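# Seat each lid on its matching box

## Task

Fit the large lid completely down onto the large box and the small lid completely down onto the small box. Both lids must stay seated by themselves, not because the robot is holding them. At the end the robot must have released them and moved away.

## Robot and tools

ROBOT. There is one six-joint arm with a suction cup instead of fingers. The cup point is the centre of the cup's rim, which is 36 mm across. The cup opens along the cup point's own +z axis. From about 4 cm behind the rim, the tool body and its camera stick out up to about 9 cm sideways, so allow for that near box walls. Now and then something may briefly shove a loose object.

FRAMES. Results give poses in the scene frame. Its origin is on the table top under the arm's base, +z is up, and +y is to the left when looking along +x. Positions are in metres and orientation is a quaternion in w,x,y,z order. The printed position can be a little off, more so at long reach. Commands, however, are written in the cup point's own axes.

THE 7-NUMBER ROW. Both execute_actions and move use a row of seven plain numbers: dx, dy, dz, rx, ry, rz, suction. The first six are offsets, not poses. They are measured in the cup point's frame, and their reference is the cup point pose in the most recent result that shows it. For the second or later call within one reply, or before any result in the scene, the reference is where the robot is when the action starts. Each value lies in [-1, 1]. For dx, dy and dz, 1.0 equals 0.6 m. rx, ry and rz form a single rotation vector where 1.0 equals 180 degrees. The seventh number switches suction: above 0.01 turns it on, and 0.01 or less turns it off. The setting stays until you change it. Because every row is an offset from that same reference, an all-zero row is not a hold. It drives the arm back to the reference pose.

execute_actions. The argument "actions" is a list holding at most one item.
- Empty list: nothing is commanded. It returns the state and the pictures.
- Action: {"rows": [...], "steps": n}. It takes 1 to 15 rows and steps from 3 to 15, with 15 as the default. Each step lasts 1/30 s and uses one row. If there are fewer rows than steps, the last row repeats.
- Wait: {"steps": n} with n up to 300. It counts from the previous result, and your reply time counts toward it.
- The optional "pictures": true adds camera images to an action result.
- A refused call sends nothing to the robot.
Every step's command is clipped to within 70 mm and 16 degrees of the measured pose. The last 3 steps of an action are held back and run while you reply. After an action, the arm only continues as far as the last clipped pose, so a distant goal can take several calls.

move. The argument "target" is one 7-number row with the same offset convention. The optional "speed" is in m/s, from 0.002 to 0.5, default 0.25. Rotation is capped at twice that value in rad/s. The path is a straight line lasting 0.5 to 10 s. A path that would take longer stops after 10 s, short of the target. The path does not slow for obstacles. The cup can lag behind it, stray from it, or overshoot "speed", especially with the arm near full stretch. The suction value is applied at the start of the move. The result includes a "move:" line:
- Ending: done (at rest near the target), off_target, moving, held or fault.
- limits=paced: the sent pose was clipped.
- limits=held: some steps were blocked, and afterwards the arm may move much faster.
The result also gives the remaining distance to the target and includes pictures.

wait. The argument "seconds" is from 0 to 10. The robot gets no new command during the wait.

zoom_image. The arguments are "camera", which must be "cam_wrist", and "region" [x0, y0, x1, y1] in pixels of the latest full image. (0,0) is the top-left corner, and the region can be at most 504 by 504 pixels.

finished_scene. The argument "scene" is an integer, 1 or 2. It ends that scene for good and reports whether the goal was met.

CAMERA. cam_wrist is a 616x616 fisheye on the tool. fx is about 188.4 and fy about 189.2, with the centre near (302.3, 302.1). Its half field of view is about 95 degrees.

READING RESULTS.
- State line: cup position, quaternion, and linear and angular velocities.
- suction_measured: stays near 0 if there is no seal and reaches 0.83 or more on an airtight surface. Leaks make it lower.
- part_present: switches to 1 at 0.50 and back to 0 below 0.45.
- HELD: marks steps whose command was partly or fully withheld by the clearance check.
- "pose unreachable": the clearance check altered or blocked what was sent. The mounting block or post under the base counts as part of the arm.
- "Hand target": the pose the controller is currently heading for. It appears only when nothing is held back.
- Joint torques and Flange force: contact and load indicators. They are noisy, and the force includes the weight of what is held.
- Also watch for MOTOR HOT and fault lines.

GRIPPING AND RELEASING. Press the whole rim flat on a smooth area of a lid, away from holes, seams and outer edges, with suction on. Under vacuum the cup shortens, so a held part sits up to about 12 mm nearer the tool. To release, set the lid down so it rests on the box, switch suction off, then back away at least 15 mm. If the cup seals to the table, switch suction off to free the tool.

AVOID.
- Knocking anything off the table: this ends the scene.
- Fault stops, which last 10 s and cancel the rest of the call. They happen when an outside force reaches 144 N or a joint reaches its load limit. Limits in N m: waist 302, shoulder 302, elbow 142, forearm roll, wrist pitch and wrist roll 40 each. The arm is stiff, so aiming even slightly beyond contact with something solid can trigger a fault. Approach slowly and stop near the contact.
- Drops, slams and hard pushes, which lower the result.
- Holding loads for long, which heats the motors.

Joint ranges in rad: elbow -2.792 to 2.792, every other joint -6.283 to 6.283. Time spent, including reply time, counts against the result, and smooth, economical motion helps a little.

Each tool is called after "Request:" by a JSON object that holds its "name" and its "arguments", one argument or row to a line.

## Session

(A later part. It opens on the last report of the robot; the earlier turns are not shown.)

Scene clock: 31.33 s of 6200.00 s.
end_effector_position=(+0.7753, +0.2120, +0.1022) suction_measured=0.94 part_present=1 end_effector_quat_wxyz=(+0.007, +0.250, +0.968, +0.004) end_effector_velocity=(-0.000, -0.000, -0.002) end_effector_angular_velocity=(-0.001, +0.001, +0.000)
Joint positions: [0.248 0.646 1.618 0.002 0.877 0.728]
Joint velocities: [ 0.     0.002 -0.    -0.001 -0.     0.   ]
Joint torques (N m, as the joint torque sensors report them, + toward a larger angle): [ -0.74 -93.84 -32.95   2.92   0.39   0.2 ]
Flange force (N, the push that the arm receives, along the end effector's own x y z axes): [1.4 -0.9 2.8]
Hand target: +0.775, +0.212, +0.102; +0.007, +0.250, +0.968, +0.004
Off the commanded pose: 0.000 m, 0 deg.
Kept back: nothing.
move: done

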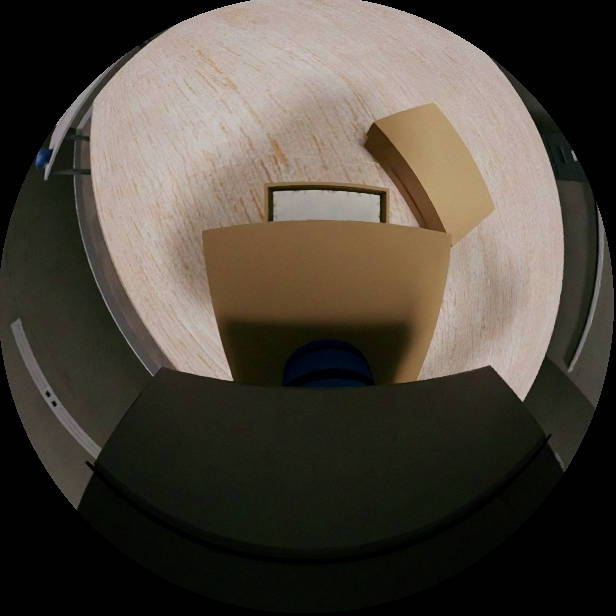

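Request:
{"name": "move", "arguments": {
  "target": [-0.0575, -0.002, 0.05, 0, 0, 0.008, 1],
  "speed": 0.04
}}

Request:
{"name": "move", "arguments": {
  "target": [0, 0, 0.008, 0, 0, 0, 1],
  "speed": 0.005
}}

Request:
{"name": "move", "arguments": {
  "target": [0, 0, 0.003, 0, 0, 0, 1],
  "speed": 0.004
}}

Scene clock: 32.97 s of 6200.00 s.
end_effector_position=(+0.8053, +0.1944, +0.0727) suction_measured=0.94 part_present=1 end_effector_quat_wxyz=(+0.007, +0.262, +0.965, +0.004) end_effector_velocity=(-0.000, +0.000, -0.001) end_effector_angular_velocity=(+0.000, +0.001, -0.001)
Joint positions: [0.219 0.707 1.572 0.002 0.863 0.724]
Joint velocities: [ 0.001  0.001  0.     0.    -0.001  0.001]
Joint torques (N m, as the joint torque sensors report them, + toward a larger angle): [  0.9  -95.51 -32.36   3.16   0.42   0.19]
Flange force (N, the push that the arm receives, along the end effector's own x y z axes): [2.0 -4.5 0.3]
Hand target: +0.805, +0.194, +0.073; +0.007, +0.262, +0.965, +0.004
Off the commanded pose: 0.000 m, 0 deg.
Kept back: nothing.
move: done

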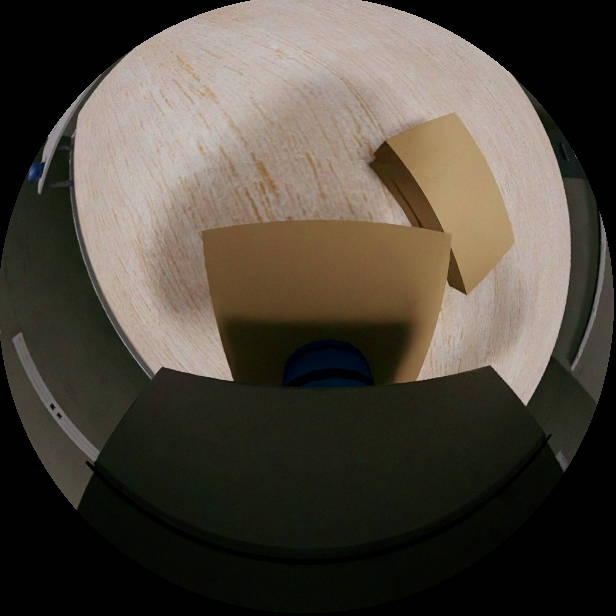

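Scene clock: 34.13 s of 6200.00 s.
end_effector_position=(+0.8054, +0.1944, +0.0679) suction_measured=0.94 part_present=1 end_effector_quat_wxyz=(+0.007, +0.262, +0.965, +0.004) end_effector_velocity=(+0.000, +0.000, +0.001) end_effector_angular_velocity=(+0.000, -0.001, -0.001)
Joint positions: [0.219 0.712 1.573 0.002 0.856 0.724]
Joint velocities: [ 0.    -0.001 -0.     0.     0.     0.001]
Joint torques (N m, as the joint torque sensors report them, + toward a larger angle): [  0.2  -97.85 -31.95   2.94   0.48   0.12]
Flange force (N, the push that the arm receives, along the end effector's own x y z axes): [0.5 -2.1 1.6]
Hand target: +0.805, +0.194, +0.068; +0.007, +0.262, +0.965, +0.004
Off the commanded pose: 0.000 m, 0 deg.
Kept back: nothing.
move: done

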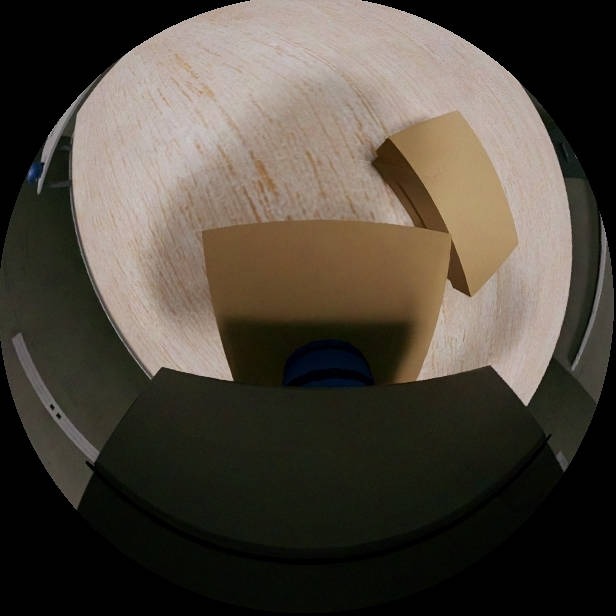

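Scene clock: 34.83 s of 6200.00 s.
end_effector_position=(+0.8054, +0.1944, +0.0661) suction_measured=0.94 part_present=1 end_effector_quat_wxyz=(+0.007, +0.262, +0.965, +0.004) end_effector_velocity=(-0.000, +0.002, -0.001) end_effector_angular_velocity=(+0.000, -0.000, +0.002)
Joint positions: [0.219 0.714 1.574 0.002 0.854 0.724]
Joint velocities: [ 0.002  0.001 -0.     0.    -0.001 -0.   ]
Joint torques (N m, as the joint torque sensors report them, + toward a larger angle): [ -0.71 -97.26 -32.16   2.96   0.45   0.18]
Flange force (N, the push that the arm receives, along the end effector's own x y z axes): [2.2 -1.8 1.7]
Hand target: +0.805, +0.194, +0.066; +0.007, +0.262, +0.965, +0.004
Off the commanded pose: 0.000 m, 0 deg.
Kept back: nothing.
move: done

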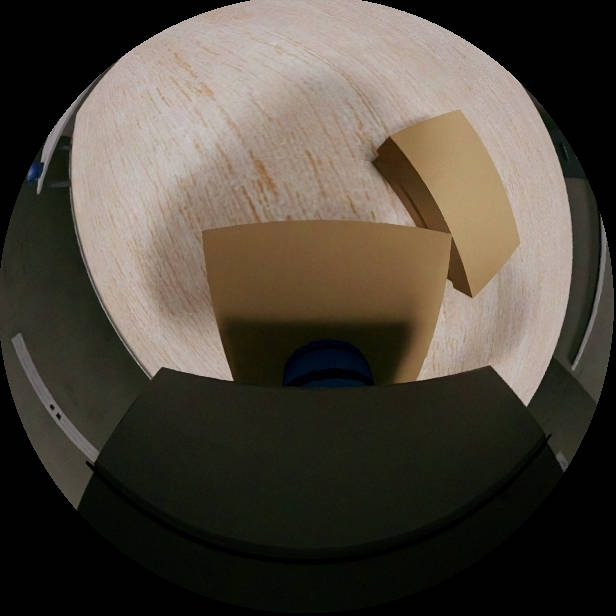

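Request:
{"name": "move", "arguments": {
  "target": [0, 0, 0.003, 0, 0, 0, 1],
  "speed": 0.004
}}

Request:
{"name": "move", "arguments": {
  "target": [0, 0, 0.003, 0, 0, 0, 1],
  "speed": 0.004
}}

Request:
{"name": "move", "arguments": {
  "target": [0, 0, 0.003, 0, 0, 0, 1],
  "speed": 0.004
}}

Scene clock: 35.77 s of 6200.00 s.
end_effector_position=(+0.8055, +0.1944, +0.0643) suction_measured=0.94 part_present=1 end_effector_quat_wxyz=(+0.007, +0.262, +0.965, +0.004) end_effector_velocity=(-0.000, +0.000, +0.000) end_effector_angular_velocity=(-0.001, -0.000, +0.002)
Joint positions: [0.219 0.716 1.574 0.002 0.851 0.724]
Joint velocities: [ 0.001 -0.     0.    -0.001 -0.    -0.001]
Joint torques (N m, as the joint torque sensors report them, + toward a larger angle): [ -0.58 -97.06 -31.74   2.97   0.45   0.19]
Flange force (N, the push that the arm receives, along the end effector's own x y z axes): [2.0 -1.6 1.2]
Hand target: +0.805, +0.194, +0.064; +0.007, +0.262, +0.965, +0.004
Off the commanded pose: 0.000 m, 0 deg.
Kept back: nothing.
move: done

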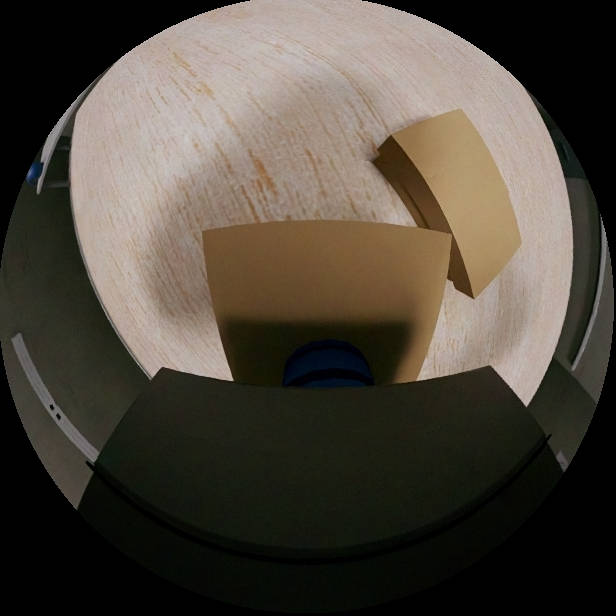

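Scene clock: 36.47 s of 6200.00 s.
end_effector_position=(+0.8055, +0.1944, +0.0625) suction_measured=0.94 part_present=1 end_effector_quat_wxyz=(+0.007, +0.262, +0.965, +0.004) end_effector_velocity=(-0.000, +0.001, +0.001) end_effector_angular_velocity=(-0.000, +0.000, +0.001)
Joint positions: [0.219 0.718 1.575 0.002 0.849 0.724]
Joint velocities: [ 0.001 -0.001  0.    -0.     0.001 -0.   ]
Joint torques (N m, as the joint torque sensors report them, + toward a larger angle): [ -0.56 -97.56 -31.96   2.88   0.34   0.22]
Flange force (N, the push that the arm receives, along the end effector's own x y z axes): [2.1 -1.9 1.2]
Hand target: +0.806, +0.194, +0.062; +0.007, +0.262, +0.965, +0.004
Off the commanded pose: 0.000 m, 0 deg.
Kept back: nothing.
move: done

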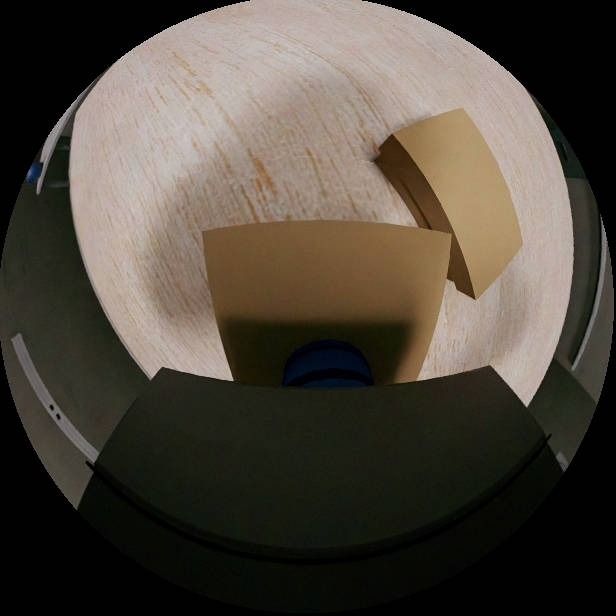

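Scene clock: 37.17 s of 6200.00 s.
end_effector_position=(+0.8055, +0.1944, +0.0607) suction_measured=0.94 part_present=1 end_effector_quat_wxyz=(+0.007, +0.262, +0.965, +0.004) end_effector_velocity=(-0.000, -0.000, +0.001) end_effector_angular_velocity=(+0.000, -0.000, +0.000)
Joint positions: [0.219 0.72  1.575 0.002 0.846 0.724]
Joint velocities: [-0.    -0.001  0.     0.     0.    -0.   ]
Joint torques (N m, as the joint torque sensors report them, + toward a larger angle): [  0.1  -97.63 -32.51   3.06   0.25   0.17]
Flange force (N, the push that the arm receives, along the end effector's own x y z axes): [2.0 -3.4 1.7]
Hand target: +0.806, +0.194, +0.061; +0.007, +0.262, +0.965, +0.004
Off the commanded pose: 0.000 m, 0 deg.
Kept back: nothing.
move: done

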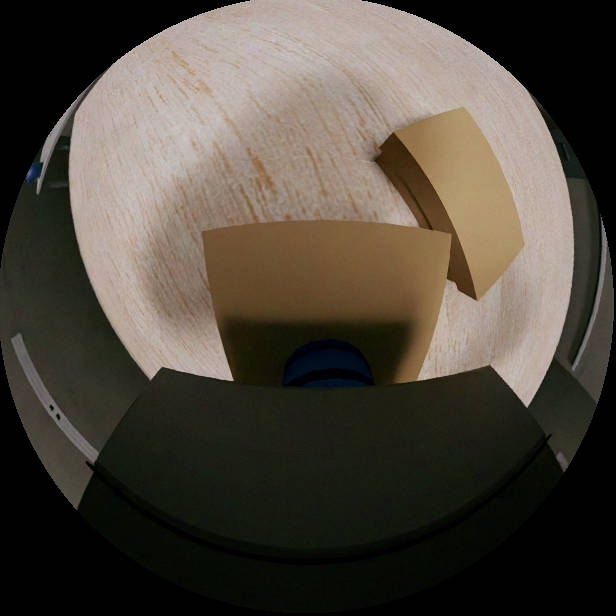

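In. Lower to 0.044 and release.

Request:
{"name": "move", "arguments": {
  "target": [0, 0, 0.028, 0, 0, 0, 1],
  "speed": 0.012
}}

Request:
{"name": "move", "arguments": {
  "target": [0, 0, 0, 0, 0, 0, 0]
}}

Request:
{"name": "move", "arguments": {
  "target": [0.15, 0, -0.25, 0, 0, 0, 0],
  "speed": 0.12
}}

Scene clock: 39.03 s of 6200.00 s.
end_effector_position=(+0.8058, +0.1945, +0.0439) suction_measured=0.94 part_present=1 end_effector_quat_wxyz=(+0.007, +0.262, +0.965, +0.004) end_effector_velocity=(+0.001, -0.000, +0.001) end_effector_angular_velocity=(+0.001, -0.002, +0.001)
Joint positions: [0.219 0.738 1.579 0.002 0.824 0.724]
Joint velocities: [-0.001 -0.001 -0.     0.    -0.001 -0.002]
Joint torques (N m, as the joint torque sensors report them, + toward a larger angle): [  0.31 -98.09 -32.01   2.91   0.12   0.31]
Flange force (N, the push that the arm receives, along the end effector's own x y z axes): [2.0 -4.2 0.9]
Hand target: +0.806, +0.194, +0.044; +0.007, +0.262, +0.965, +0.004
Off the commanded pose: 0.000 m, 0 deg.
Kept back: nothing.
move: done

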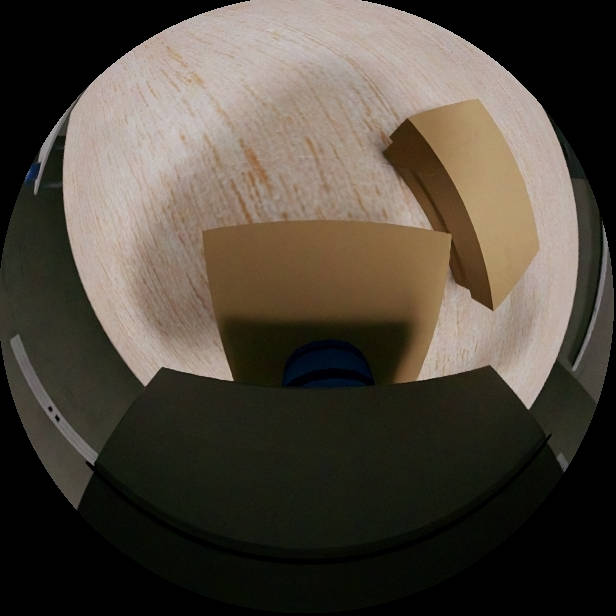

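Scene clock: 39.53 s of 6200.00 s.
end_effector_position=(+0.8058, +0.1945, +0.0439) suction_measured=0.00 part_present=0 end_effector_quat_wxyz=(+0.007, +0.262, +0.965, +0.004) end_effector_velocity=(-0.000, +0.000, -0.000) end_effector_angular_velocity=(+0.000, +0.001, -0.002)
Joint positions: [0.219 0.738 1.579 0.002 0.824 0.724]
Joint velocities: [ 0.     0.    -0.     0.001  0.001  0.002]
Joint torques (N m, as the joint torque sensors report them, + toward a larger angle): [  0.39 -91.19 -28.     3.05   0.53   0.36]
Flange force (N, the push that the arm receives, along the end effector's own x y z axes): [1.3 -3.3 -6.7]
Hand target: +0.806, +0.194, +0.044; +0.007, +0.262, +0.965, +0.004
Off the commanded pose: 0.000 m, 0 deg.
Kept back: nothing.
move: done

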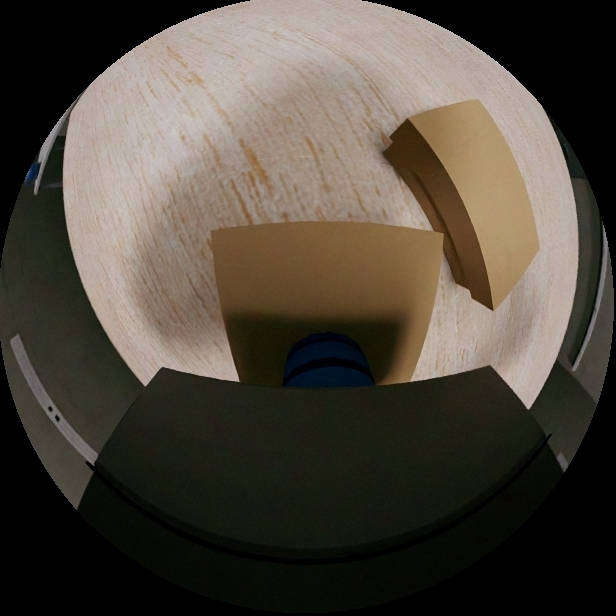

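Scene clock: 41.33 s of 6200.00 s.
end_effector_position=(+0.7258, +0.2395, +0.1928) suction_measured=0.00 part_present=0 end_effector_quat_wxyz=(+0.007, +0.262, +0.965, +0.004) end_effector_velocity=(-0.000, -0.001, -0.000) end_effector_angular_velocity=(+0.000, +0.001, -0.002)
Joint positions: [0.297 0.508 1.656 0.002 0.977 0.802]
Joint velocities: [-0.001 -0.     0.     0.     0.001  0.001]
Joint torques (N m, as the joint torque sensors report them, + toward a larger angle): [  0.7  -82.76 -35.37   3.31   0.43   0.07]
Flange force (N, the push that the arm receives, along the end effector's own x y z axes): [0.1 -3.5 2.7]
Hand target: +0.726, +0.240, +0.193; +0.007, +0.262, +0.965, +0.004
Off the commanded pose: 0.000 m, 0 deg.
Kept back: nothing.
move: done

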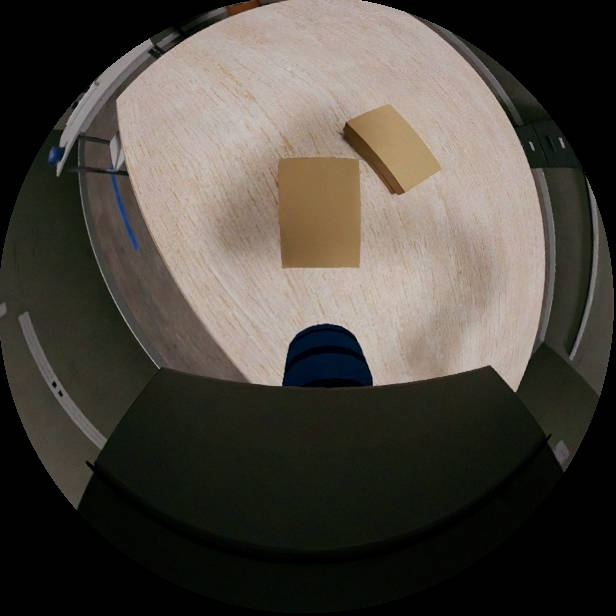

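Request:
{"name": "finished_scene", "arguments": {
  "scene": 2
}}

The scene is finished: the task was done.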